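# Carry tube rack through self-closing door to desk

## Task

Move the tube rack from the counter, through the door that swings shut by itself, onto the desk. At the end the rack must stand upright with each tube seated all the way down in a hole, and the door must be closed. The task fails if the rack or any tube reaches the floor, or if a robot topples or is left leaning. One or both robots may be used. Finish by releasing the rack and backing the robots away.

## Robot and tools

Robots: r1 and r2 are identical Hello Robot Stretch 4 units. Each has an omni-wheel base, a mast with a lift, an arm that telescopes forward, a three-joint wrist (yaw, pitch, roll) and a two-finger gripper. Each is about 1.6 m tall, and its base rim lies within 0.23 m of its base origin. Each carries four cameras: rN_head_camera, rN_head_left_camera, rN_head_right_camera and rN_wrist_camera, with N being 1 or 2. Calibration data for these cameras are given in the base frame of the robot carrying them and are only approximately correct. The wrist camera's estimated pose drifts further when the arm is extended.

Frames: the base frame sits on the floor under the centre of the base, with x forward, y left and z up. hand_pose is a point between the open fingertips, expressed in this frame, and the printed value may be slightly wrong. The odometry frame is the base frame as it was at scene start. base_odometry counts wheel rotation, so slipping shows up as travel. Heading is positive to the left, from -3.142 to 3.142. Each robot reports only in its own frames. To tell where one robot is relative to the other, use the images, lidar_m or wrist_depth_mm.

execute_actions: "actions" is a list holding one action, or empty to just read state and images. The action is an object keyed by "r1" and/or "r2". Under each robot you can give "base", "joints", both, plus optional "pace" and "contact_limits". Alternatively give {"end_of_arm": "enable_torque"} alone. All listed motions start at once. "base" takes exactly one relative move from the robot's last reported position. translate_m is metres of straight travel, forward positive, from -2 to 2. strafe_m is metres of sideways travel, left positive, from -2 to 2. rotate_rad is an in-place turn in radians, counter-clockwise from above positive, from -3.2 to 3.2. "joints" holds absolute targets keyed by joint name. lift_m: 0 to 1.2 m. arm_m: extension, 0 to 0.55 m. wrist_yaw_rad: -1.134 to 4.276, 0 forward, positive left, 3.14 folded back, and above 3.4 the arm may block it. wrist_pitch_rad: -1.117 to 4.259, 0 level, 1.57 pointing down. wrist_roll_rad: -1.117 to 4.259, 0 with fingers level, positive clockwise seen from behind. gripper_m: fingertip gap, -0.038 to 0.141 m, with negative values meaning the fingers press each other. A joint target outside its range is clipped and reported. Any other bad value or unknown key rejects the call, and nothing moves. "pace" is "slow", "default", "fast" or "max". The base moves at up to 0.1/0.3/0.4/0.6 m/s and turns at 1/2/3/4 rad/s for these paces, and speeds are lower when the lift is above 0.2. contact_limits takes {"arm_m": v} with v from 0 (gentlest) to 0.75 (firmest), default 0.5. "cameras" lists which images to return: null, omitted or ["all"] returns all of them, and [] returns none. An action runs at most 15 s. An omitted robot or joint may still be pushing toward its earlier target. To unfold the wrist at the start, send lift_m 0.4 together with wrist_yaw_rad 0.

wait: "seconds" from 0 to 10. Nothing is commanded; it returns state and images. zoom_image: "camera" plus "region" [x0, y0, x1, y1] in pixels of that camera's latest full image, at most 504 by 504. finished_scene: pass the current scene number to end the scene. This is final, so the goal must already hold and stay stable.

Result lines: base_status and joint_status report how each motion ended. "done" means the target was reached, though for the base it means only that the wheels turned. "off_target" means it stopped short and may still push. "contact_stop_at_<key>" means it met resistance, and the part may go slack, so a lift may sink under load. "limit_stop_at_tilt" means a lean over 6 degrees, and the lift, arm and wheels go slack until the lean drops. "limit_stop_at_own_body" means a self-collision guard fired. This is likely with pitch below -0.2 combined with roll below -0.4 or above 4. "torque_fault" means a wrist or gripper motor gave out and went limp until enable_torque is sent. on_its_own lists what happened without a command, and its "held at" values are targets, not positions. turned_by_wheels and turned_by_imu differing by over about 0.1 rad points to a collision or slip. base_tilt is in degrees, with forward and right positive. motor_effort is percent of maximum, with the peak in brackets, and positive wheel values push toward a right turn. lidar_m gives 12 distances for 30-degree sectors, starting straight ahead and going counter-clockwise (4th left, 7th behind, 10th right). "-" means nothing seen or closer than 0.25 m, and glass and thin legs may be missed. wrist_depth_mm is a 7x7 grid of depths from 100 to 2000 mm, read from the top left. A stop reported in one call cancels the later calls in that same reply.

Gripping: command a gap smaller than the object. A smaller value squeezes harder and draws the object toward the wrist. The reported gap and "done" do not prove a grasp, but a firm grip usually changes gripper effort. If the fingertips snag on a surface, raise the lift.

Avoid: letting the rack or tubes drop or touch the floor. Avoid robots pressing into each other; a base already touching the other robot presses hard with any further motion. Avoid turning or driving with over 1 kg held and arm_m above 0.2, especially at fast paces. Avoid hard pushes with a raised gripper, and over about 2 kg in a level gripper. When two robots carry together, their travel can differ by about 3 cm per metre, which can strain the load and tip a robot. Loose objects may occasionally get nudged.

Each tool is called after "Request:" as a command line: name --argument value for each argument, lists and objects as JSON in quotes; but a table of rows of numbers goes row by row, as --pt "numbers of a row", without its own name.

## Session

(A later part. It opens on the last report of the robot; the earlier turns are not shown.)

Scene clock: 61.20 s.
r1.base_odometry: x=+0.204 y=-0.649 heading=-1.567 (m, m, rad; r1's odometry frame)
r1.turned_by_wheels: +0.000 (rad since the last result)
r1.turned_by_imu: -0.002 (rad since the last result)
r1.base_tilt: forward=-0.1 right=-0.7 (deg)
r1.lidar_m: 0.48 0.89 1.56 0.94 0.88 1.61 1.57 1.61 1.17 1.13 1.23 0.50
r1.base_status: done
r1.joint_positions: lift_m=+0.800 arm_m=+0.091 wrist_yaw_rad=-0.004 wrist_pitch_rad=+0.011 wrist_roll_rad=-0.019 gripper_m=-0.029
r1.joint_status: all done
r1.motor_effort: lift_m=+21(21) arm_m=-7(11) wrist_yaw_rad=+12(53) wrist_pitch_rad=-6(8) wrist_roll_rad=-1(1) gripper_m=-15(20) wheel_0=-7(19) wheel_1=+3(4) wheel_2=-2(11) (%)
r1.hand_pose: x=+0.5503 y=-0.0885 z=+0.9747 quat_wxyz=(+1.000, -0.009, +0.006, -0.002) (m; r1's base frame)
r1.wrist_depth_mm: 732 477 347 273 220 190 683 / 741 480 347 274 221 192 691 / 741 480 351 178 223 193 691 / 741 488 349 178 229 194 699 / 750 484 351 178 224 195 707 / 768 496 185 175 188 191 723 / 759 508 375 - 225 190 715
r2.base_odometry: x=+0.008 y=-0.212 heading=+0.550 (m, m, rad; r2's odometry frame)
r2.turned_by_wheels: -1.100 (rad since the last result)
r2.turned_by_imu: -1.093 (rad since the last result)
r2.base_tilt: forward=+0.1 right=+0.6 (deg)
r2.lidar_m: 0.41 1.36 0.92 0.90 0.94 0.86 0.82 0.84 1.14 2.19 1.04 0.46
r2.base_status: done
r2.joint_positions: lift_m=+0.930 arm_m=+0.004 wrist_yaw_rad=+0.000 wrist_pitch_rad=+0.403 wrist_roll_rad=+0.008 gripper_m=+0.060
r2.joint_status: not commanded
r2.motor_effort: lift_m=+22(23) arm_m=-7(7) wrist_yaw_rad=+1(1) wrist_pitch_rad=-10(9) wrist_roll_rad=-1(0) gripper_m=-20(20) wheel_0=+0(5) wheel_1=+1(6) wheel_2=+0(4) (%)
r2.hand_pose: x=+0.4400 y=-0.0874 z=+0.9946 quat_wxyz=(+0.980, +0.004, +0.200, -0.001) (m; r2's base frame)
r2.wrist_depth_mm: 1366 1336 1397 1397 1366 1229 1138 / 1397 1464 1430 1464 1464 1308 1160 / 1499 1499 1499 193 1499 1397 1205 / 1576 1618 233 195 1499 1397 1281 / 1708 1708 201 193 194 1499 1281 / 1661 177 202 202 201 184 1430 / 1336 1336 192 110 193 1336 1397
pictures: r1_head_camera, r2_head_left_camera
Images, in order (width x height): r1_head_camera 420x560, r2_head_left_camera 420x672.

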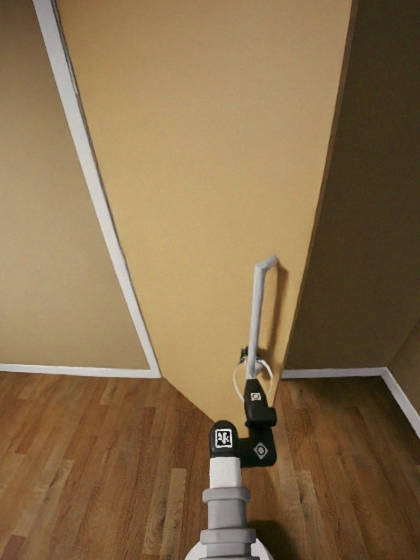

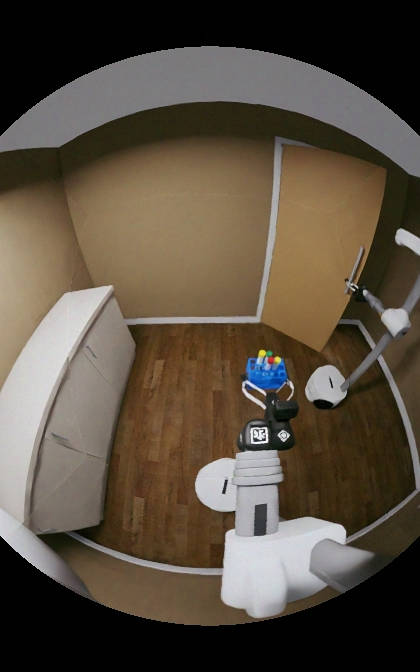

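Request:
execute_actions --actions '[{"r1":{"base":{"strafe_m":0.11},"joints":{"arm_m":0.005},"pace":"slow"},"r2":{"base":{"translate_m":-0.45}}}]' --cameras '[]'

Request:
execute_actions --actions '[{"r1":{"base":{"strafe_m":0.11},"joints":{"wrist_yaw_rad":-0.35}},"r2":{"base":{"strafe_m":-1.0}}}]' --cameras '[]'

Request:
execute_actions --actions '[{"r1":{"base":{"strafe_m":0.15},"joints":{"wrist_yaw_rad":-0.7}}}]' --cameras '["r1_head_camera","r2_head_left_camera"]'

Scene clock: 68.83 s.
r1.base_odometry: x=+0.313 y=-0.649 heading=-1.567 (m, m, rad; r1's odometry frame)
r1.turned_by_wheels: -0.001 (rad since the last result)
r1.turned_by_imu: -0.001 (rad since the last result)
r1.base_tilt: forward=+0.0 right=-0.8 (deg)
r1.lidar_m: 0.39 0.98 1.54 1.80 1.06 1.11 1.55 1.63 1.28 1.26 1.37 0.39
r1.base_status: done
r1.joint_positions: lift_m=+0.800 arm_m=+0.006 wrist_yaw_rad=-0.008 wrist_pitch_rad=+0.011 wrist_roll_rad=-0.019 gripper_m=-0.030
r1.joint_status: all done
r1.on_its_own: wrist_yaw_rad is at rest, and its effort (+24) is outside its rest range (-13 to +13)
r1.motor_effort: lift_m=+21(21) arm_m=-6(11) wrist_yaw_rad=+24(22) wrist_pitch_rad=-6(7) wrist_roll_rad=+0(0) gripper_m=-16(17) wheel_0=-9(12) wheel_1=+2(7) wheel_2=-1(3) (%)
r1.hand_pose: x=+0.4647 y=-0.0898 z=+0.9746 quat_wxyz=(+1.000, -0.009, +0.006, -0.004) (m; r1's base frame)
r1.wrist_depth_mm: 842 750 421 297 221 187 - / 831 750 418 298 223 186 167 / 854 741 421 297 224 187 168 / 854 750 424 298 225 189 169 / 866 759 424 198 225 188 173 / 878 759 187 175 184 183 180 / 878 778 459 - 227 178 178
r2.base_odometry: x=-0.375 y=-0.448 heading=+0.550 (m, m, rad; r2's odometry frame)
r2.turned_by_wheels: +0.000 (rad since the last result)
r2.turned_by_imu: +0.002 (rad since the last result)
r2.base_tilt: forward=+0.1 right=+0.7 (deg)
r2.lidar_m: 0.40 1.32 0.94 0.88 0.58 0.39 0.37 0.37 0.53 1.34 2.26 0.46
r2.base_status: done
r2.joint_positions: lift_m=+0.930 arm_m=+0.004 wrist_yaw_rad=+0.000 wrist_pitch_rad=+0.403 wrist_roll_rad=+0.008 gripper_m=+0.060
r2.joint_status: not commanded
r2.motor_effort: lift_m=+22(22) arm_m=-7(7) wrist_yaw_rad=+1(1) wrist_pitch_rad=-10(10) wrist_roll_rad=+0(2) gripper_m=-19(21) wheel_0=+1(3) wheel_1=+0(9) wheel_2=-1(7) (%)
r2.hand_pose: x=+0.4400 y=-0.0874 z=+0.9946 quat_wxyz=(+0.980, +0.004, +0.200, -0.001) (m; r2's base frame)
r2.wrist_depth_mm: 1756 1756 1756 1756 1708 1464 1308 / 1808 1863 1863 1863 1808 1499 1281 / 1863 - - 193 1921 1618 - / - - 234 194 1808 1661 - / 1576 - 202 193 193 1756 - / 1537 177 202 200 201 185 1336 / 1308 1336 192 110 194 1182 1118
pictures: none
No camera images: the call's "cameras" was empty. Leave "cameras" out to get every camera's image.

Scene clock: 73.50 s.
r1.base_odometry: x=+0.423 y=-0.649 heading=-1.567 (m, m, rad; r1's odometry frame)
r1.turned_by_wheels: +0.000 (rad since the last result)
r1.turned_by_imu: +0.010 (rad since the last result)
r1.base_tilt: forward=+0.0 right=-0.7 (deg)
r1.lidar_m: 0.50 1.08 1.59 1.69 1.79 1.60 0.78 0.75 1.39 1.35 1.39 0.37
r1.base_status: done
r1.joint_positions: lift_m=+0.800 arm_m=+0.006 wrist_yaw_rad=-0.345 wrist_pitch_rad=+0.011 wrist_roll_rad=-0.018 gripper_m=-0.029
r1.joint_status: all done
r1.motor_effort: lift_m=+21(22) arm_m=-6(6) wrist_yaw_rad=-13(97) wrist_pitch_rad=-5(9) wrist_roll_rad=-2(2) gripper_m=-18(27) wheel_0=-3(13) wheel_1=+1(12) wheel_2=+4(24) (%)
r1.hand_pose: x=+0.4190 y=-0.1798 z=+0.9748 quat_wxyz=(+0.985, -0.008, +0.007, -0.172) (m; r1's base frame)
r1.wrist_depth_mm: 580 421 320 175 222 200 1078 / 574 418 322 179 224 201 1098 / 580 418 325 182 224 202 1060 / 574 424 329 183 225 203 1098 / 591 421 332 184 227 208 1138 / 609 430 186 181 186 208 1118 / 615 421 345 - 223 209 1182
r2.base_odometry: x=+0.148 y=-1.300 heading=+0.551 (m, m, rad; r2's odometry frame)
r2.turned_by_wheels: +0.000 (rad since the last result)
r2.turned_by_imu: +0.005 (rad since the last result)
r2.base_tilt: forward=+0.1 right=+0.7 (deg)
r2.lidar_m: 0.41 1.05 2.01 1.50 0.52 0.36 0.32 0.36 0.50 1.22 1.25 0.44
r2.base_status: done
r2.joint_positions: lift_m=+0.930 arm_m=+0.004 wrist_yaw_rad=+0.000 wrist_pitch_rad=+0.403 wrist_roll_rad=+0.008 gripper_m=+0.060
r2.joint_status: not commanded
r2.motor_effort: lift_m=+22(22) arm_m=-8(7) wrist_yaw_rad=+1(1) wrist_pitch_rad=-9(10) wrist_roll_rad=-4(0) gripper_m=-20(20) wheel_0=-1(9) wheel_1=+2(11) wheel_2=+0(1) (%)
r2.hand_pose: x=+0.4400 y=-0.0874 z=+0.9946 quat_wxyz=(+0.980, +0.004, +0.200, -0.001) (m; r2's base frame)
r2.wrist_depth_mm: 1708 750 1229 - 1808 1863 1576 / 1863 1863 1118 - 1983 1921 1537 / - - 1499 193 - - 1576 / - - 233 195 - - 1537 / - - 202 193 193 - 1576 / 1661 177 202 201 201 184 1537 / 1336 1229 192 110 194 1366 1366
pictures: none
No camera images: the call's "cameras" was empty. Leave "cameras" out to get every camera's image.

Scene clock: 75.23 s.
r1.base_odometry: x=+0.573 y=-0.648 heading=-1.565 (m, m, rad; r1's odometry frame)
r1.turned_by_wheels: +0.002 (rad since the last result)
r1.turned_by_imu: +0.036 (rad since the last result)
r1.base_tilt: forward=+0.0 right=-0.7 (deg)
r1.lidar_m: 0.60 1.13 1.57 1.53 1.69 1.59 1.01 0.81 1.52 1.51 0.37 0.34
r1.base_status: done
r1.joint_positions: lift_m=+0.800 arm_m=+0.006 wrist_yaw_rad=-0.670 wrist_pitch_rad=+0.011 wrist_roll_rad=-0.018 gripper_m=-0.029
r1.joint_status: wrist_yaw_rad off_target (ended at -0.670, target -0.700)
r1.on_its_own: wrist_yaw_rad is at rest, and its effort (-85) is outside its rest range (-13 to +13)
r1.motor_effort: lift_m=+21(22) arm_m=-7(7) wrist_yaw_rad=-85(97) wrist_pitch_rad=-7(7) wrist_roll_rad=-3(3) gripper_m=-23(23) wheel_0=+3(9) wheel_1=+2(14) wheel_2=+19(19) (%)
r1.hand_pose: x=+0.3488 y=-0.2477 z=+0.9746 quat_wxyz=(+0.944, -0.007, +0.008, -0.329) (m; r1's base frame)
r1.wrist_depth_mm: 424 345 286 178 215 1430 1336 / 424 345 287 234 217 1397 1336 / 427 347 290 236 218 1430 1397 / 430 351 290 236 219 1464 1336 / 433 353 293 196 221 1537 1366 / 442 357 186 184 210 1537 1366 / 449 340 304 - 218 1499 1336
r2.base_odometry: x=+0.148 y=-1.300 heading=+0.551 (m, m, rad; r2's odometry frame)
r2.turned_by_wheels: +0.000 (rad since the last result)
r2.turned_by_imu: +0.000 (rad since the last result)
r2.base_tilt: forward=+0.1 right=+0.6 (deg)
r2.lidar_m: 0.40 1.04 1.99 1.51 0.54 0.35 0.33 0.35 0.50 1.23 1.24 0.44
r2.base_status: not commanded
r2.joint_positions: lift_m=+0.930 arm_m=+0.004 wrist_yaw_rad=+0.000 wrist_pitch_rad=+0.403 wrist_roll_rad=+0.008 gripper_m=+0.060
r2.joint_status: not commanded
r2.motor_effort: lift_m=+22(22) arm_m=-7(7) wrist_yaw_rad=+2(1) wrist_pitch_rad=-10(10) wrist_roll_rad=-1(3) gripper_m=-19(22) wheel_0=+0(1) wheel_1=+2(2) wheel_2=+0(0) (%)
r2.hand_pose: x=+0.4400 y=-0.0874 z=+0.9946 quat_wxyz=(+0.980, +0.004, +0.200, -0.001) (m; r2's base frame)
r2.wrist_depth_mm: 1661 809 1430 - 1808 1863 1537 / 1863 788 1281 - 1921 1983 1499 / - - 1430 194 - - 1537 / - - 234 195 - - 1576 / - - 202 193 193 - 1576 / 1618 177 202 201 201 184 1537 / 1336 1098 192 110 194 1366 1366
pictures: r1_head_camera, r2_head_left_camera
Images, in order (width x height): r1_head_camera 420x560, r2_head_left_camera 420x672.

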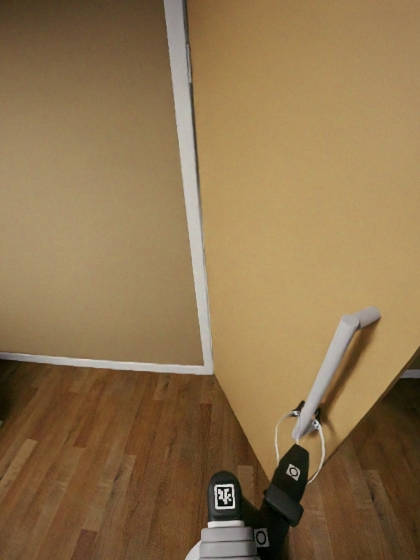

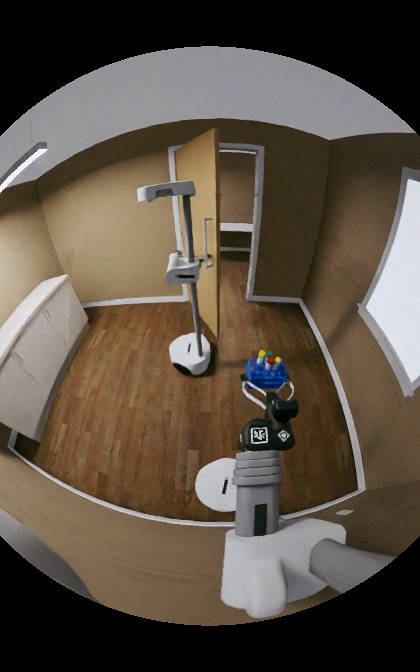

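Request:
execute_actions --actions '[{"r1":{"base":{"strafe_m":0.4},"joints":{"wrist_yaw_rad":-0.64},"pace":"slow"},"r2":{"base":{"strafe_m":-0.12}}}]' --cameras '[]'

Request:
execute_actions --actions '[{"r2":{"base":{"translate_m":0.9}}}]' --cameras '["r2_head_camera","r2_head_left_camera"]'

Scene clock: 83.37 s.
r1.base_odometry: x=+0.973 y=-0.646 heading=-1.566 (m, m, rad; r1's odometry frame)
r1.turned_by_wheels: -0.001 (rad since the last result)
r1.turned_by_imu: -0.011 (rad since the last result)
r1.base_tilt: forward=-0.1 right=-0.7 (deg)
r1.lidar_m: 1.07 1.16 1.15 1.14 1.22 1.54 1.49 1.13 1.10 1.90 0.32 0.33
r1.base_status: done
r1.joint_positions: lift_m=+0.800 arm_m=+0.005 wrist_yaw_rad=-0.648 wrist_pitch_rad=+0.011 wrist_roll_rad=-0.019 gripper_m=-0.030
r1.joint_status: all done
r1.on_its_own: wrist_yaw_rad is at rest, and its effort (+21) is outside its rest range (-13 to +13)
r1.motor_effort: lift_m=+22(22) arm_m=-1(7) wrist_yaw_rad=+21(80) wrist_pitch_rad=-5(6) wrist_roll_rad=-1(3) gripper_m=-13(21) wheel_0=-6(16) wheel_1=+3(10) wheel_2=-5(14) (%)
r1.hand_pose: x=+0.3533 y=-0.2438 z=+0.9747 quat_wxyz=(+0.948, -0.007, +0.008, -0.318) (m; r1's base frame)
r1.wrist_depth_mm: 759 820 508 310 209 172 - / 768 809 500 310 215 173 151 / 768 842 496 310 215 174 151 / 768 842 500 309 216 174 151 / 778 854 504 167 215 174 151 / 778 854 186 160 183 167 151 / 788 842 559 - 214 162 -
r2.base_odometry: x=+0.211 y=-1.402 heading=+0.551 (m, m, rad; r2's odometry frame)
r2.turned_by_wheels: +0.000 (rad since the last result)
r2.turned_by_imu: +0.000 (rad since the last result)
r2.base_tilt: forward=+0.2 right=+0.6 (deg)
r2.lidar_m: 0.43 1.23 1.43 1.50 0.50 0.36 0.32 0.34 0.46 1.09 1.09 0.45
r2.base_status: done
r2.joint_positions: lift_m=+0.930 arm_m=+0.004 wrist_yaw_rad=+0.000 wrist_pitch_rad=+0.403 wrist_roll_rad=+0.008 gripper_m=+0.060
r2.joint_status: not commanded
r2.motor_effort: lift_m=+22(22) arm_m=-7(8) wrist_yaw_rad=+1(2) wrist_pitch_rad=-10(9) wrist_roll_rad=+0(2) gripper_m=-20(20) wheel_0=-1(7) wheel_1=+2(7) wheel_2=+0(0) (%)
r2.hand_pose: x=+0.4399 y=-0.0874 z=+0.9946 quat_wxyz=(+0.980, +0.004, +0.200, -0.001) (m; r2's base frame)
r2.wrist_depth_mm: 1078 1618 - - 1863 1808 1366 / 1118 1537 - - 1921 1921 1397 / 1983 1618 - 193 - - 1397 / - 1618 233 195 - - 1366 / - 1464 202 194 193 1921 1397 / 1708 177 202 201 201 184 1397 / 1138 1336 192 110 193 1366 1281
pictures: none
No camera images: the call's "cameras" was empty. Leave "cameras" out to get every camera's image.

Scene clock: 87.93 s.
r1.base_odometry: x=+0.973 y=-0.646 heading=-1.566 (m, m, rad; r1's odometry frame)
r1.turned_by_wheels: +0.000 (rad since the last result)
r1.turned_by_imu: +0.000 (rad since the last result)
r1.base_tilt: forward=-0.1 right=-0.6 (deg)
r1.lidar_m: 1.07 1.16 1.17 1.12 1.21 1.52 1.49 1.58 0.70 0.75 0.31 0.33
r1.base_status: not commanded
r1.joint_positions: lift_m=+0.800 arm_m=+0.005 wrist_yaw_rad=-0.648 wrist_pitch_rad=+0.011 wrist_roll_rad=-0.019 gripper_m=-0.030
r1.joint_status: not commanded
r1.on_its_own: wrist_yaw_rad is at rest, and its effort (+20) is outside its rest range (-13 to +13)
r1.motor_effort: lift_m=+21(22) arm_m=-1(1) wrist_yaw_rad=+20(22) wrist_pitch_rad=-5(6) wrist_roll_rad=-1(1) gripper_m=-16(13) wheel_0=-6(6) wheel_1=+3(3) wheel_2=-5(5) (%)
r1.hand_pose: x=+0.3533 y=-0.2438 z=+0.9747 quat_wxyz=(+0.948, -0.007, +0.008, -0.318) (m; r1's base frame)
r1.wrist_depth_mm: 759 820 500 307 210 172 - / 750 809 504 309 213 173 150 / 778 831 504 309 214 174 151 / 768 831 496 310 215 174 151 / 798 842 500 167 214 174 151 / 778 866 185 160 184 168 150 / 788 831 564 - 215 162 -
r2.base_odometry: x=+0.978 y=-0.931 heading=+0.551 (m, m, rad; r2's odometry frame)
r2.turned_by_wheels: +0.000 (rad since the last result)
r2.turned_by_imu: -0.005 (rad since the last result)
r2.base_tilt: forward=+0.1 right=+0.6 (deg)
r2.lidar_m: 0.41 0.86 0.71 0.69 1.83 1.31 1.23 1.29 1.10 1.04 1.05 0.45
r2.base_status: done
r2.joint_positions: lift_m=+0.930 arm_m=+0.004 wrist_yaw_rad=+0.000 wrist_pitch_rad=+0.403 wrist_roll_rad=+0.008 gripper_m=+0.060
r2.joint_status: not commanded
r2.motor_effort: lift_m=+22(22) arm_m=-7(7) wrist_yaw_rad=+1(1) wrist_pitch_rad=-9(10) wrist_roll_rad=-1(0) gripper_m=-21(20) wheel_0=+0(6) wheel_1=-1(6) wheel_2=+0(6) (%)
r2.hand_pose: x=+0.4399 y=-0.0874 z=+0.9946 quat_wxyz=(+0.980, +0.004, +0.200, -0.001) (m; r2's base frame)
r2.wrist_depth_mm: - - - - 1042 1060 1078 / 1138 - - - 1098 1098 1118 / 1060 - - 193 1160 1182 1205 / 1060 - 233 194 1182 1255 1255 / 1060 - 202 193 194 1336 1336 / 1008 177 202 201 201 184 1366 / 960 1336 192 110 193 1366 1255
pictures: r2_head_camera, r2_head_left_camera
Images, in order (width x height): r2_head_camera 420x560, r2_head_left_camera 420x672.

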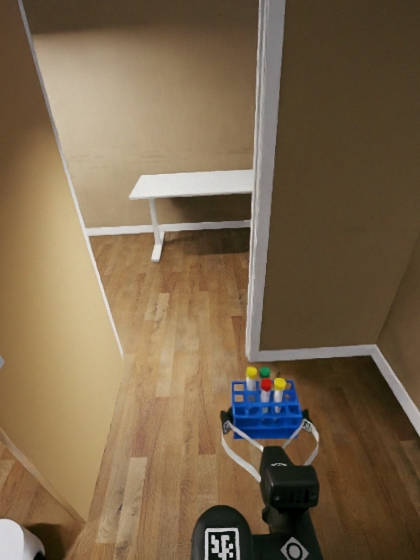

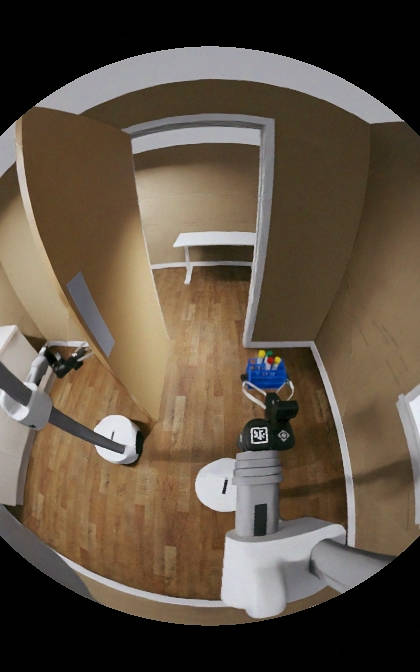

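Request:
execute_actions --actions '[{"r2":{"base":{"strafe_m":0.22}}}]' --cameras '[]'

Request:
execute_actions --actions '[{"r2":{"base":{"translate_m":1.95}}}]' --cameras '[]'

Request:
execute_actions --actions '[{"r1":{"base":{"strafe_m":-0.36},"pace":"slow"},"r2":{"joints":{"lift_m":0.83,"arm_m":0.2},"pace":"slow"}}]' --cameras '["r2_head_camera","r2_wrist_camera"]'

Scene clock: 93.03 s.
r1.base_odometry: x=+0.973 y=-0.646 heading=-1.566 (m, m, rad; r1's odometry frame)
r1.turned_by_wheels: +0.000 (rad since the last result)
r1.turned_by_imu: +0.000 (rad since the last result)
r1.base_tilt: forward=-0.1 right=-0.7 (deg)
r1.lidar_m: 1.07 1.15 1.16 1.14 1.25 1.53 1.50 1.59 0.47 0.56 0.31 0.32
r1.base_status: not commanded
r1.joint_positions: lift_m=+0.800 arm_m=+0.005 wrist_yaw_rad=-0.648 wrist_pitch_rad=+0.011 wrist_roll_rad=-0.019 gripper_m=-0.030
r1.joint_status: not commanded
r1.on_its_own: wrist_yaw_rad is at rest, and its effort (+25) is outside its rest range (-13 to +13)
r1.motor_effort: lift_m=+21(21) arm_m=-1(1) wrist_yaw_rad=+25(23) wrist_pitch_rad=-5(5) wrist_roll_rad=+0(1) gripper_m=-16(15) wheel_0=-6(5) wheel_1=+3(3) wheel_2=-5(4) (%)
r1.hand_pose: x=+0.3533 y=-0.2438 z=+0.9747 quat_wxyz=(+0.948, -0.007, +0.008, -0.318) (m; r1's base frame)
r1.wrist_depth_mm: 750 809 508 309 208 172 - / 768 831 512 309 215 173 150 / 759 842 500 309 215 173 151 / 768 842 500 309 216 174 151 / 778 854 500 167 214 174 151 / 778 854 185 160 183 167 150 / 788 831 559 - 213 161 -
r2.base_odometry: x=+0.862 y=-0.744 heading=+0.551 (m, m, rad; r2's odometry frame)
r2.turned_by_wheels: +0.000 (rad since the last result)
r2.turned_by_imu: -0.001 (rad since the last result)
r2.base_tilt: forward=+0.2 right=+0.6 (deg)
r2.lidar_m: 0.39 0.62 0.49 0.52 1.86 1.32 1.24 1.27 1.34 1.25 1.35 0.44
r2.base_status: done
r2.joint_positions: lift_m=+0.930 arm_m=+0.004 wrist_yaw_rad=+0.000 wrist_pitch_rad=+0.403 wrist_roll_rad=+0.008 gripper_m=+0.060
r2.joint_status: not commanded
r2.motor_effort: lift_m=+21(22) arm_m=-7(7) wrist_yaw_rad=+1(1) wrist_pitch_rad=-9(10) wrist_roll_rad=-1(2) gripper_m=-21(20) wheel_0=+0(8) wheel_1=-1(8) wheel_2=+0(2) (%)
r2.hand_pose: x=+0.4399 y=-0.0874 z=+0.9946 quat_wxyz=(+0.980, +0.004, +0.200, -0.001) (m; r2's base frame)
r2.wrist_depth_mm: 732 - - - - 1042 1042 / 723 - - - - 1118 1118 / 732 - - 193 1182 1182 1182 / 732 1138 232 195 1205 1229 1281 / 723 1042 202 193 193 1336 1336 / 683 177 203 200 201 184 1430 / 654 1042 192 110 194 1336 1336
pictures: none
No camera images: the call's "cameras" was empty. Leave "cameras" out to get every camera's image.

Scene clock: 101.03 s.
r1.base_odometry: x=+0.973 y=-0.646 heading=-1.566 (m, m, rad; r1's odometry frame)
r1.turned_by_wheels: +0.000 (rad since the last result)
r1.turned_by_imu: +0.001 (rad since the last result)
r1.base_tilt: forward=+0.1 right=-0.8 (deg)
r1.lidar_m: 1.07 1.16 1.16 1.12 1.25 1.54 1.50 1.60 1.95 1.89 0.32 0.33
r1.base_status: not commanded
r1.joint_positions: lift_m=+0.800 arm_m=+0.005 wrist_yaw_rad=-0.648 wrist_pitch_rad=+0.011 wrist_roll_rad=-0.019 gripper_m=-0.030
r1.joint_status: not commanded
r1.on_its_own: wrist_yaw_rad is at rest, and its effort (+23) is outside its rest range (-13 to +13)
r1.motor_effort: lift_m=+21(22) arm_m=-1(1) wrist_yaw_rad=+23(22) wrist_pitch_rad=-5(5) wrist_roll_rad=-1(1) gripper_m=-16(14) wheel_0=-6(6) wheel_1=+3(3) wheel_2=-5(5) (%)
r1.hand_pose: x=+0.3533 y=-0.2438 z=+0.9747 quat_wxyz=(+0.948, -0.007, +0.008, -0.318) (m; r1's base frame)
r1.wrist_depth_mm: 759 809 504 307 209 172 - / 750 820 504 307 215 173 151 / 768 854 504 309 216 174 150 / 788 842 500 310 215 173 151 / 788 854 504 167 214 174 150 / 798 866 185 160 183 167 150 / 788 831 559 - 213 161 -
r2.base_odometry: x=+2.524 y=+0.276 heading=+0.550 (m, m, rad; r2's odometry frame)
r2.turned_by_wheels: +0.000 (rad since the last result)
r2.turned_by_imu: -0.012 (rad since the last result)
r2.base_tilt: forward=+0.1 right=+0.7 (deg)
r2.lidar_m: 0.40 0.82 2.14 2.14 0.63 0.65 1.43 0.59 0.62 1.23 1.22 0.45
r2.base_status: done
r2.joint_positions: lift_m=+0.930 arm_m=+0.004 wrist_yaw_rad=+0.000 wrist_pitch_rad=+0.403 wrist_roll_rad=+0.008 gripper_m=+0.060
r2.joint_status: not commanded
r2.motor_effort: lift_m=+21(22) arm_m=-7(7) wrist_yaw_rad=+2(1) wrist_pitch_rad=-9(9) wrist_roll_rad=-1(1) gripper_m=-20(20) wheel_0=-1(5) wheel_1=+0(4) wheel_2=+0(9) (%)
r2.hand_pose: x=+0.4399 y=-0.0874 z=+0.9946 quat_wxyz=(+0.980, +0.004, +0.200, -0.001) (m; r2's base frame)
r2.wrist_depth_mm: 1138 1182 1182 1205 1205 1229 1229 / 1205 1229 1229 1255 1308 1281 1336 / 1281 1281 1308 195 1366 1366 1397 / 1060 1008 233 194 904 1042 1042 / 750 759 202 193 193 778 778 / 661 177 202 201 202 184 1430 / 1336 1229 192 110 193 1308 1366
pictures: none
No camera images: the call's "cameras" was empty. Leave "cameras" out to get every camera's image.

Scene clock: 105.80 s.
r1.base_odometry: x=+0.613 y=-0.648 heading=-1.566 (m, m, rad; r1's odometry frame)
r1.turned_by_wheels: +0.000 (rad since the last result)
r1.turned_by_imu: -0.001 (rad since the last result)
r1.base_tilt: forward=+0.0 right=-0.7 (deg)
r1.lidar_m: 0.63 1.13 1.56 1.51 1.62 1.57 1.53 1.62 1.57 1.55 0.38 0.35
r1.base_status: done
r1.joint_positions: lift_m=+0.800 arm_m=+0.005 wrist_yaw_rad=-0.633 wrist_pitch_rad=+0.011 wrist_roll_rad=-0.019 gripper_m=-0.029
r1.joint_status: not commanded
r1.on_its_own: wrist_yaw_rad is at rest, and its effort (-19) is outside its rest range (-13 to +13)
r1.motor_effort: lift_m=+22(22) arm_m=-1(1) wrist_yaw_rad=-19(25) wrist_pitch_rad=-5(6) wrist_roll_rad=+0(1) gripper_m=-18(22) wheel_0=+2(7) wheel_1=-4(9) wheel_2=+2(9) (%)
r1.hand_pose: x=+0.3568 y=-0.2412 z=+0.9747 quat_wxyz=(+0.950, -0.007, +0.008, -0.311) (m; r1's base frame)
r1.wrist_depth_mm: 480 377 306 175 223 208 1366 / 480 377 306 179 224 208 1366 / 484 379 309 182 226 210 1397 / 488 384 309 183 227 211 1366 / 500 387 312 182 228 213 1397 / 500 392 186 182 186 225 1366 / 508 384 329 - 226 1537 1366
r2.base_odometry: x=+2.524 y=+0.276 heading=+0.550 (m, m, rad; r2's odometry frame)
r2.turned_by_wheels: +0.000 (rad since the last result)
r2.turned_by_imu: +0.000 (rad since the last result)
r2.base_tilt: forward=+0.1 right=+0.7 (deg)
r2.lidar_m: 0.63 0.81 2.14 2.10 0.62 0.66 0.92 0.61 0.61 1.23 1.18 0.83
r2.base_status: not commanded
r2.joint_positions: lift_m=+0.830 arm_m=+0.199 wrist_yaw_rad=+0.000 wrist_pitch_rad=+0.403 wrist_roll_rad=+0.008 gripper_m=+0.060
r2.joint_status: all done
r2.motor_effort: lift_m=+13(22) arm_m=+8(7) wrist_yaw_rad=+1(1) wrist_pitch_rad=-9(10) wrist_roll_rad=-1(1) gripper_m=-21(20) wheel_0=-1(1) wheel_1=+0(1) wheel_2=-1(1) (%)
r2.hand_pose: x=+0.6349 y=-0.0874 z=+0.8954 quat_wxyz=(+0.980, +0.004, +0.200, -0.001) (m; r2's base frame)
r2.wrist_depth_mm: 991 991 1025 1042 1042 1060 1078 / 1042 1060 1078 1078 1098 1118 1138 / 1098 1098 1042 195 1138 1182 1182 / 759 768 233 194 691 788 798 / 569 574 201 193 193 585 585 / 459 177 202 201 201 183 488 / 866 1182 192 110 193 1229 1025
pictures: r2_head_camera, r2_wrist_camera
camera_calibration (this result's frames):
r2_wrist_camera: T_world_to_cam=[[-0.0229899, -0.999625, -0.0148479, -0.0646638], [-0.37758, 0.0224337, -0.925705, 1.12904], [0.925692, -0.0156756, -0.377954, -0.022876], [0, 0, 0, 1]] pos_world=[0.445993, -0.0903268, 1.03556]
Images, in order (width x height): r2_head_camera 420x560, r2_wrist_camera 616x392.

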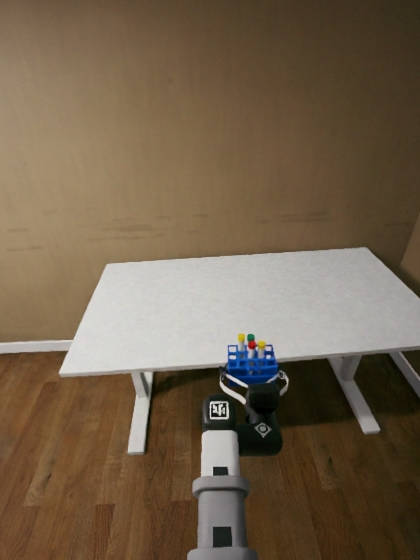

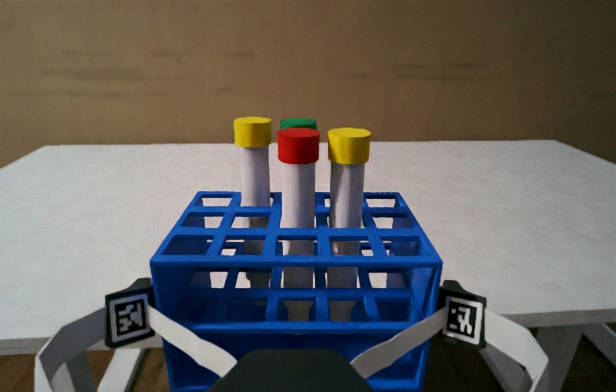

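Request:
execute_actions --actions '[{"r1":{"base":{"strafe_m":-0.15},"joints":{"arm_m":0.09},"pace":"slow"},"r2":{"joints":{"lift_m":0.75,"arm_m":0.4},"base":{"translate_m":0.12},"pace":"slow"}}]' --cameras '[]'

Request:
execute_actions --actions '[{"r1":{"base":{"strafe_m":-0.118},"joints":{"arm_m":0.185},"pace":"slow"},"r2":{"joints":{"lift_m":0.7},"pace":"slow"}}]' --cameras '["r1_head_camera"]'

Scene clock: 112.30 s.
r1.base_odometry: x=+0.463 y=-0.649 heading=-1.566 (m, m, rad; r1's odometry frame)
r1.turned_by_wheels: -0.001 (rad since the last result)
r1.turned_by_imu: -0.002 (rad since the last result)
r1.base_tilt: forward=-0.2 right=-0.7 (deg)
r1.lidar_m: 0.60 1.11 1.62 1.63 1.78 1.58 1.54 1.62 1.42 1.38 1.38 0.40
r1.base_status: done
r1.joint_positions: lift_m=+0.800 arm_m=+0.089 wrist_yaw_rad=-0.642 wrist_pitch_rad=+0.011 wrist_roll_rad=-0.019 gripper_m=-0.029
r1.joint_status: all done
r1.motor_effort: lift_m=+21(21) arm_m=+6(14) wrist_yaw_rad=+5(45) wrist_pitch_rad=-6(6) wrist_roll_rad=+0(1) gripper_m=-17(18) wheel_0=+1(8) wheel_1=-5(7) wheel_2=-4(7) (%)
r1.hand_pose: x=+0.4386 y=-0.2427 z=+0.9747 quat_wxyz=(+0.949, -0.007, +0.008, -0.315) (m; r1's base frame)
r1.wrist_depth_mm: 330 300 271 174 229 1336 1229 / 334 303 274 174 231 1336 1229 / 334 304 274 174 233 1336 1255 / 336 306 277 175 233 1397 1255 / 342 306 277 177 234 1336 1229 / 347 310 186 176 186 1397 1229 / 351 315 286 - 236 1366 1229
r2.base_odometry: x=+2.626 y=+0.339 heading=+0.551 (m, m, rad; r2's odometry frame)
r2.turned_by_wheels: +0.000 (rad since the last result)
r2.turned_by_imu: -0.001 (rad since the last result)
r2.base_tilt: forward=+0.1 right=+0.6 (deg)
r2.lidar_m: 0.67 0.68 1.98 2.53 0.87 0.74 0.93 0.69 0.79 1.22 1.02 0.70
r2.base_status: done
r2.joint_positions: lift_m=+0.750 arm_m=+0.399 wrist_yaw_rad=+0.000 wrist_pitch_rad=+0.403 wrist_roll_rad=+0.008 gripper_m=+0.060
r2.joint_status: all done
r2.motor_effort: lift_m=+13(12) arm_m=+7(7) wrist_yaw_rad=+2(1) wrist_pitch_rad=-10(10) wrist_roll_rad=+1(1) gripper_m=-20(20) wheel_0=+2(1) wheel_1=+1(6) wheel_2=-1(5) (%)
r2.hand_pose: x=+0.8349 y=-0.0874 z=+0.8153 quat_wxyz=(+0.980, +0.004, +0.200, -0.001) (m; r2's base frame)
r2.wrist_depth_mm: 715 723 741 741 759 768 778 / 750 768 788 788 798 820 820 / 768 788 778 195 820 854 842 / 559 564 233 195 512 585 585 / 424 427 201 193 194 436 433 / 340 177 202 201 201 184 349 / 276 277 192 110 193 279 281
pictures: none
No camera images: the call's "cameras" was empty. Leave "cameras" out to get every camera's image.

Scene clock: 114.63 s.
r1.base_odometry: x=+0.345 y=-0.649 heading=-1.567 (m, m, rad; r1's odometry frame)
r1.turned_by_wheels: -0.001 (rad since the last result)
r1.turned_by_imu: -0.002 (rad since the last result)
r1.base_tilt: forward=+0.1 right=-0.6 (deg)
r1.lidar_m: 0.63 1.10 1.64 1.77 1.90 1.59 1.55 1.65 1.30 1.28 1.38 0.50
r1.base_status: done
r1.joint_positions: lift_m=+0.800 arm_m=+0.184 wrist_yaw_rad=-0.646 wrist_pitch_rad=+0.011 wrist_roll_rad=-0.019 gripper_m=-0.029
r1.joint_status: all done
r1.on_its_own: wrist_yaw_rad is at rest, and its effort (+17) is outside its rest range (-13 to +13)
r1.motor_effort: lift_m=+22(21) arm_m=+7(7) wrist_yaw_rad=+17(30) wrist_pitch_rad=-6(6) wrist_roll_rad=+0(1) gripper_m=-19(15) wheel_0=-1(5) wheel_1=-6(8) wheel_2=-6(4) (%)
r1.hand_pose: x=+0.5324 y=-0.2434 z=+0.9747 quat_wxyz=(+0.948, -0.007, +0.008, -0.317) (m; r1's base frame)
r1.wrist_depth_mm: 267 258 250 243 234 1205 1118 / 271 263 252 243 235 1138 1118 / 273 266 254 245 236 1205 1118 / 274 266 256 178 240 1229 1098 / 277 270 258 178 241 1229 1118 / 281 270 185 175 189 1255 1118 / 282 273 265 - 244 1229 1118
r2.base_odometry: x=+2.626 y=+0.339 heading=+0.551 (m, m, rad; r2's odometry frame)
r2.turned_by_wheels: +0.000 (rad since the last result)
r2.turned_by_imu: +0.000 (rad since the last result)
r2.base_tilt: forward=+0.1 right=+0.7 (deg)
r2.lidar_m: 0.67 0.68 1.99 2.53 0.84 0.73 0.86 0.67 0.79 1.22 1.04 0.71
r2.base_status: not commanded
r2.joint_positions: lift_m=+0.700 arm_m=+0.399 wrist_yaw_rad=+0.000 wrist_pitch_rad=+0.403 wrist_roll_rad=+0.008 gripper_m=+0.060
r2.joint_status: all done
r2.motor_effort: lift_m=+13(13) arm_m=+7(7) wrist_yaw_rad=+1(1) wrist_pitch_rad=-10(10) wrist_roll_rad=-1(2) gripper_m=-19(19) wheel_0=+2(2) wheel_1=+1(1) wheel_2=-1(1) (%)
r2.hand_pose: x=+0.8349 y=-0.0874 z=+0.7653 quat_wxyz=(+0.980, +0.004, +0.200, -0.001) (m; r2's base frame)
r2.wrist_depth_mm: 707 723 741 741 759 768 778 / 750 768 768 778 798 798 809 / 654 661 603 195 683 691 699 / 442 442 233 193 399 455 462 / 330 332 202 193 193 342 343 / 266 177 202 201 201 184 273 / 215 216 192 110 194 219 220
pictures: r1_head_camera
Images, in order (width x height): r1_head_camera 420x560.

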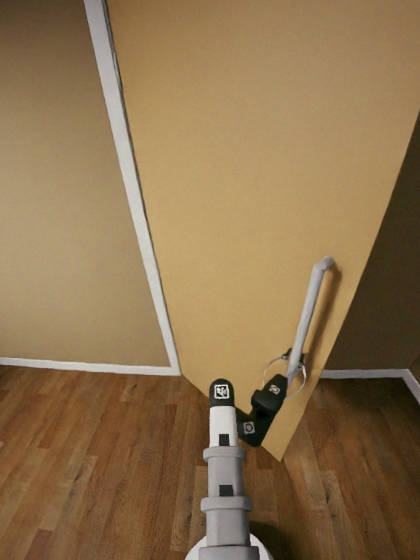

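Request:
execute_actions --actions '[{"r1":{"base":{"strafe_m":-0.11},"joints":{"arm_m":0.30},"pace":"slow"},"r2":{"joints":{"lift_m":0.696,"gripper_m":0.14},"pace":"slow"}}]' --cameras '[]'

Request:
execute_actions --actions '[{"r1":{"base":{"strafe_m":-0.09},"joints":{"arm_m":0.465},"pace":"slow"},"r2":{"joints":{"arm_m":0.05}}}]' --cameras '[]'

Request:
execute_actions --actions '[{"r1":{"base":{"translate_m":0.1},"joints":{"gripper_m":0.08},"pace":"slow"}}]' --cameras '["r1_head_camera","r1_wrist_camera","r2_wrist_camera"]'

Scene clock: 122.07 s.
r1.base_odometry: x=+0.236 y=-0.649 heading=-1.568 (m, m, rad; r1's odometry frame)
r1.turned_by_wheels: -0.001 (rad since the last result)
r1.turned_by_imu: -0.001 (rad since the last result)
r1.base_tilt: forward=+0.0 right=-0.6 (deg)
r1.lidar_m: 0.70 1.01 1.58 1.89 2.02 1.59 1.56 1.60 1.18 1.15 1.28 0.60
r1.base_status: done
r1.joint_positions: lift_m=+0.800 arm_m=+0.299 wrist_yaw_rad=-0.643 wrist_pitch_rad=+0.011 wrist_roll_rad=-0.019 gripper_m=-0.029
r1.joint_status: all done
r1.motor_effort: lift_m=+21(21) arm_m=+6(10) wrist_yaw_rad=+7(20) wrist_pitch_rad=-5(6) wrist_roll_rad=-1(0) gripper_m=-19(19) wheel_0=+0(5) wheel_1=-5(6) wheel_2=-2(6) (%)
r1.hand_pose: x=+0.6483 y=-0.2429 z=+0.9747 quat_wxyz=(+0.949, -0.007, +0.008, -0.316) (m; r1's base frame)
r1.wrist_depth_mm: 231 235 238 176 246 946 1008 / 233 237 240 175 247 946 1025 / 236 237 242 176 250 960 1042 / 237 239 245 177 251 976 1060 / 239 243 247 179 254 991 1025 / 241 243 185 177 186 1025 1042 / 243 245 251 - 259 1025 1042
r2.base_odometry: x=+2.626 y=+0.339 heading=+0.551 (m, m, rad; r2's odometry frame)
r2.turned_by_wheels: +0.000 (rad since the last result)
r2.turned_by_imu: +0.000 (rad since the last result)
r2.base_tilt: forward=+0.1 right=+0.7 (deg)
r2.lidar_m: 0.65 0.69 1.99 2.53 0.86 0.73 0.82 0.65 0.78 1.21 1.02 0.71
r2.base_status: not commanded
r2.joint_positions: lift_m=+0.696 arm_m=+0.399 wrist_yaw_rad=+0.000 wrist_pitch_rad=+0.403 wrist_roll_rad=+0.008 gripper_m=+0.140
r2.joint_status: all done
r2.motor_effort: lift_m=+13(13) arm_m=+8(7) wrist_yaw_rad=+1(1) wrist_pitch_rad=-8(10) wrist_roll_rad=-1(2) gripper_m=-1(25) wheel_0=+2(2) wheel_1=+1(1) wheel_2=-1(1) (%)
r2.hand_pose: x=+0.8350 y=-0.0874 z=+0.7615 quat_wxyz=(+0.980, +0.004, +0.200, -0.001) (m; r2's base frame)
r2.wrist_depth_mm: 715 723 723 741 759 759 768 / 750 759 778 778 788 809 809 / 640 647 597 227 668 683 683 / 433 436 389 214 421 445 455 / 327 329 225 220 239 334 336 / 262 202 213 224 211 247 268 / 218 216 216 110 219 222 224
pictures: none
No camera images: the call's "cameras" was empty. Leave "cameras" out to get every camera's image.

Scene clock: 125.00 s.
r1.base_odometry: x=+0.146 y=-0.650 heading=-1.569 (m, m, rad; r1's odometry frame)
r1.turned_by_wheels: -0.001 (rad since the last result)
r1.turned_by_imu: +0.000 (rad since the last result)
r1.base_tilt: forward=+0.1 right=-0.7 (deg)
r1.lidar_m: 0.83 1.01 1.57 1.98 2.10 1.60 1.56 1.46 1.09 1.08 1.18 0.75
r1.base_status: done
r1.joint_positions: lift_m=+0.800 arm_m=+0.464 wrist_yaw_rad=-0.644 wrist_pitch_rad=+0.011 wrist_roll_rad=-0.019 gripper_m=-0.029
r1.joint_status: all done
r1.on_its_own: wrist_yaw_rad is at rest, and its effort (+15) is outside its rest range (-13 to +13)
r1.motor_effort: lift_m=+21(21) arm_m=+6(8) wrist_yaw_rad=+15(26) wrist_pitch_rad=-5(5) wrist_roll_rad=-1(1) gripper_m=-19(16) wheel_0=-3(9) wheel_1=-4(10) wheel_2=-3(1) (%)
r1.hand_pose: x=+0.8128 y=-0.2432 z=+0.9748 quat_wxyz=(+0.948, -0.007, +0.008, -0.317) (m; r1's base frame)
r1.wrist_depth_mm: 197 211 226 179 262 676 831 / 200 211 227 178 264 676 842 / 202 213 229 178 266 683 854 / 204 216 232 178 564 707 866 / 206 218 234 179 574 707 904 / 207 218 185 179 187 723 931 / 208 215 234 - 609 723 904
r2.base_odometry: x=+2.626 y=+0.339 heading=+0.551 (m, m, rad; r2's odometry frame)
r2.turned_by_wheels: +0.000 (rad since the last result)
r2.turned_by_imu: +0.000 (rad since the last result)
r2.base_tilt: forward=+0.1 right=+0.6 (deg)
r2.lidar_m: 0.65 0.67 1.99 2.52 0.83 0.74 0.73 0.67 0.79 1.23 1.02 0.73
r2.base_status: not commanded
r2.joint_positions: lift_m=+0.696 arm_m=+0.051 wrist_yaw_rad=+0.000 wrist_pitch_rad=+0.402 wrist_roll_rad=+0.008 gripper_m=+0.140
r2.joint_status: all done
r2.motor_effort: lift_m=+13(13) arm_m=-7(7) wrist_yaw_rad=+2(1) wrist_pitch_rad=-7(8) wrist_roll_rad=-1(0) gripper_m=-1(0) wheel_0=+2(2) wheel_1=+1(1) wheel_2=-1(1) (%)
r2.hand_pose: x=+0.4877 y=-0.0874 z=+0.7616 quat_wxyz=(+0.980, +0.004, +0.200, -0.001) (m; r2's base frame)
r2.wrist_depth_mm: 1008 1008 1025 1042 1060 1078 1098 / 1060 1060 1078 1078 1098 1138 1160 / 654 661 661 564 683 691 699 / 439 442 445 449 452 455 459 / 831 1281 1308 1336 1336 1397 960 / 917 201 1308 1308 1229 1182 1008 / 1042 1060 1098 110 1098 1098 1060
pictures: none
No camera images: the call's "cameras" was empty. Leave "cameras" out to get every camera's image.

Scene clock: 128.77 s.
r1.base_odometry: x=+0.146 y=-0.750 heading=-1.569 (m, m, rad; r1's odometry frame)
r1.turned_by_wheels: -0.001 (rad since the last result)
r1.turned_by_imu: -0.003 (rad since the last result)
r1.base_tilt: forward=+0.0 right=-0.8 (deg)
r1.lidar_m: 0.88 0.97 1.43 1.98 2.09 1.72 1.67 1.47 1.11 1.09 1.18 0.82
r1.base_status: done
r1.joint_positions: lift_m=+0.800 arm_m=+0.464 wrist_yaw_rad=-0.640 wrist_pitch_rad=+0.011 wrist_roll_rad=-0.019 gripper_m=+0.080
r1.joint_status: all done
r1.motor_effort: lift_m=+22(21) arm_m=+6(7) wrist_yaw_rad=+5(39) wrist_pitch_rad=-5(5) wrist_roll_rad=+1(1) gripper_m=+2(21) wheel_0=-2(19) wheel_1=-3(6) wheel_2=-2(25) (%)
r1.hand_pose: x=+0.8139 y=-0.2425 z=+0.9748 quat_wxyz=(+0.949, -0.007, +0.008, -0.315) (m; r1's base frame)
r1.wrist_depth_mm: 224 243 272 296 389 500 609 / 224 246 276 296 397 500 621 / 228 250 277 298 399 512 627 / 229 251 282 303 421 517 640 / 231 254 278 306 397 521 661 / 231 252 278 250 220 544 683 / 234 252 283 - 452 544 676
r2.base_odometry: x=+2.626 y=+0.339 heading=+0.551 (m, m, rad; r2's odometry frame)
r2.turned_by_wheels: +0.000 (rad since the last result)
r2.turned_by_imu: +0.000 (rad since the last result)
r2.base_tilt: forward=+0.1 right=+0.7 (deg)
r2.lidar_m: 0.64 0.68 1.99 2.53 0.85 0.71 0.65 0.67 0.76 1.23 1.05 0.71
r2.base_status: not commanded
r2.joint_positions: lift_m=+0.696 arm_m=+0.051 wrist_yaw_rad=+0.000 wrist_pitch_rad=+0.402 wrist_roll_rad=+0.008 gripper_m=+0.140
r2.joint_status: not commanded
r2.motor_effort: lift_m=+13(13) arm_m=-7(7) wrist_yaw_rad=+1(2) wrist_pitch_rad=-7(7) wrist_roll_rad=+0(1) gripper_m=-1(1) wheel_0=+2(2) wheel_1=+1(1) wheel_2=-1(1) (%)
r2.hand_pose: x=+0.4877 y=-0.0874 z=+0.7616 quat_wxyz=(+0.980, +0.004, +0.200, -0.001) (m; r2's base frame)
r2.wrist_depth_mm: 1008 1025 1042 1060 1060 1098 1118 / 1060 1060 1078 1078 1118 1118 1160 / 654 661 661 564 683 691 699 / 439 442 445 449 455 455 459 / 831 1281 1308 1336 1336 1397 960 / 931 202 1336 1336 1229 1205 1008 / 1042 1060 1118 110 1098 1118 1042
pictures: r1_head_camera, r1_wrist_camera, r2_wrist_camera
camera_calibration (this result's frames):
r1_wrist_camera: T_world_to_cam=[[-0.580359, -0.81291, 0.0485884, 0.230625], [-0.0841543, 0.000521082, -0.996453, 1.08754], [0.810001, -0.582389, -0.0687123, -0.502714], [0, 0, 0, 1]] pos_world=[0.632566, -0.105864, 1.03793]
r2_wrist_camera: T_world_to_cam=[[-0.0230361, -0.999624, -0.0148702, -0.070011], [-0.376686, 0.0224566, -0.926069, 0.949486], [0.926054, -0.0157316, -0.377062, 0.0620094], [0, 0, 0, 1]] pos_world=[0.298622, -0.0903314, 0.90163]
Images, in order (width x height): r1_head_camera 420x560, r1_wrist_camera 616x392, r2_wrist_camera 616x392.

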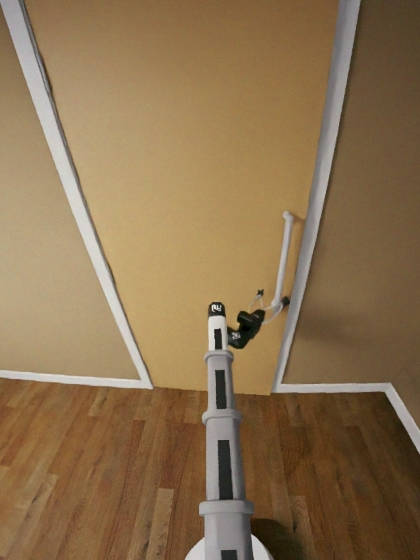

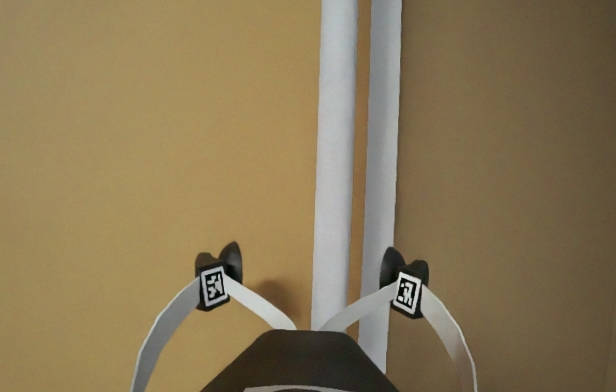

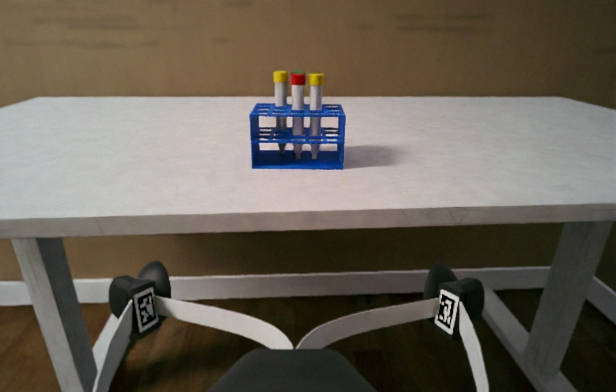

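Request:
execute_actions --actions '[{"r1":{"base":{"strafe_m":0.05},"joints":{"arm_m":0.1}}}]' --cameras '["r1_head_camera"]'

Request:
finished_scene --scene 1

Scene clock: 134.13 s.
r1.base_odometry: x=+0.196 y=-0.750 heading=-1.569 (m, m, rad; r1's odometry frame)
r1.turned_by_wheels: +0.000 (rad since the last result)
r1.turned_by_imu: +0.000 (rad since the last result)
r1.base_tilt: forward=+0.0 right=-0.7 (deg)
r1.lidar_m: 0.91 0.97 1.44 1.92 2.07 1.71 1.66 1.52 1.16 1.13 1.23 0.89
r1.base_status: done
r1.joint_positions: lift_m=+0.800 arm_m=+0.101 wrist_yaw_rad=-0.640 wrist_pitch_rad=+0.011 wrist_roll_rad=-0.019 gripper_m=+0.080
r1.joint_status: all done
r1.motor_effort: lift_m=+22(22) arm_m=-6(6) wrist_yaw_rad=+1(1) wrist_pitch_rad=-5(5) wrist_roll_rad=+1(0) gripper_m=+0(0) wheel_0=-2(10) wheel_1=+0(10) wheel_2=+0(1) (%)
r1.hand_pose: x=+0.4511 y=-0.2424 z=+0.9747 quat_wxyz=(+0.949, -0.007, +0.008, -0.315) (m; r1's base frame)
r1.wrist_depth_mm: 544 597 683 788 904 1098 991 / 549 609 676 788 931 1098 1008 / 549 609 691 788 931 1098 976 / 559 621 707 809 931 1098 991 / 559 621 683 820 904 1118 1025 / 564 615 683 798 220 1118 976 / 564 615 699 - 1008 1118 991
r2.base_odometry: x=+2.626 y=+0.339 heading=+0.551 (m, m, rad; r2's odometry frame)
r2.turned_by_wheels: +0.000 (rad since the last result)
r2.turned_by_imu: +0.000 (rad since the last result)
r2.base_tilt: forward=+0.1 right=+0.6 (deg)
r2.lidar_m: 0.65 0.66 1.99 2.53 0.86 0.68 0.62 0.66 0.77 1.23 1.04 0.70
r2.base_status: not commanded
r2.joint_positions: lift_m=+0.696 arm_m=+0.051 wrist_yaw_rad=+0.000 wrist_pitch_rad=+0.402 wrist_roll_rad=+0.008 gripper_m=+0.140
r2.joint_status: not commanded
r2.motor_effort: lift_m=+13(13) arm_m=-7(7) wrist_yaw_rad=+2(2) wrist_pitch_rad=-7(7) wrist_roll_rad=-1(2) gripper_m=+0(0) wheel_0=+2(2) wheel_1=+1(1) wheel_2=-1(1) (%)
r2.hand_pose: x=+0.4877 y=-0.0874 z=+0.7616 quat_wxyz=(+0.980, +0.004, +0.200, -0.001) (m; r2's base frame)
r2.wrist_depth_mm: 1008 1042 1042 1042 1078 1078 1098 / 1025 1060 1098 1078 1138 1118 1160 / 647 661 668 564 683 683 699 / 442 445 442 449 455 455 459 / 831 1281 1336 1336 1336 1366 960 / 917 202 1308 1336 1255 1205 1008 / 1025 1060 1098 110 1138 1118 1060
pictures: r1_head_camera
Images, in order (width x height): r1_head_camera 420x560.

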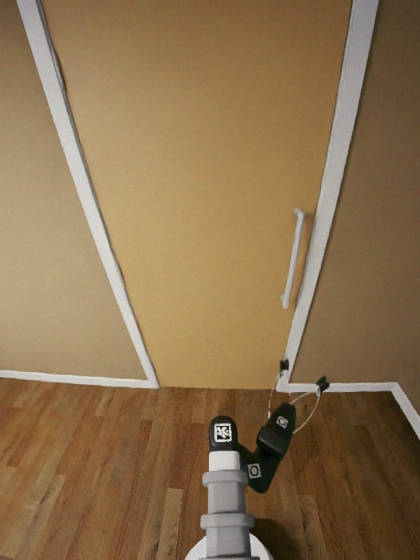

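The scene is finished: the task was done.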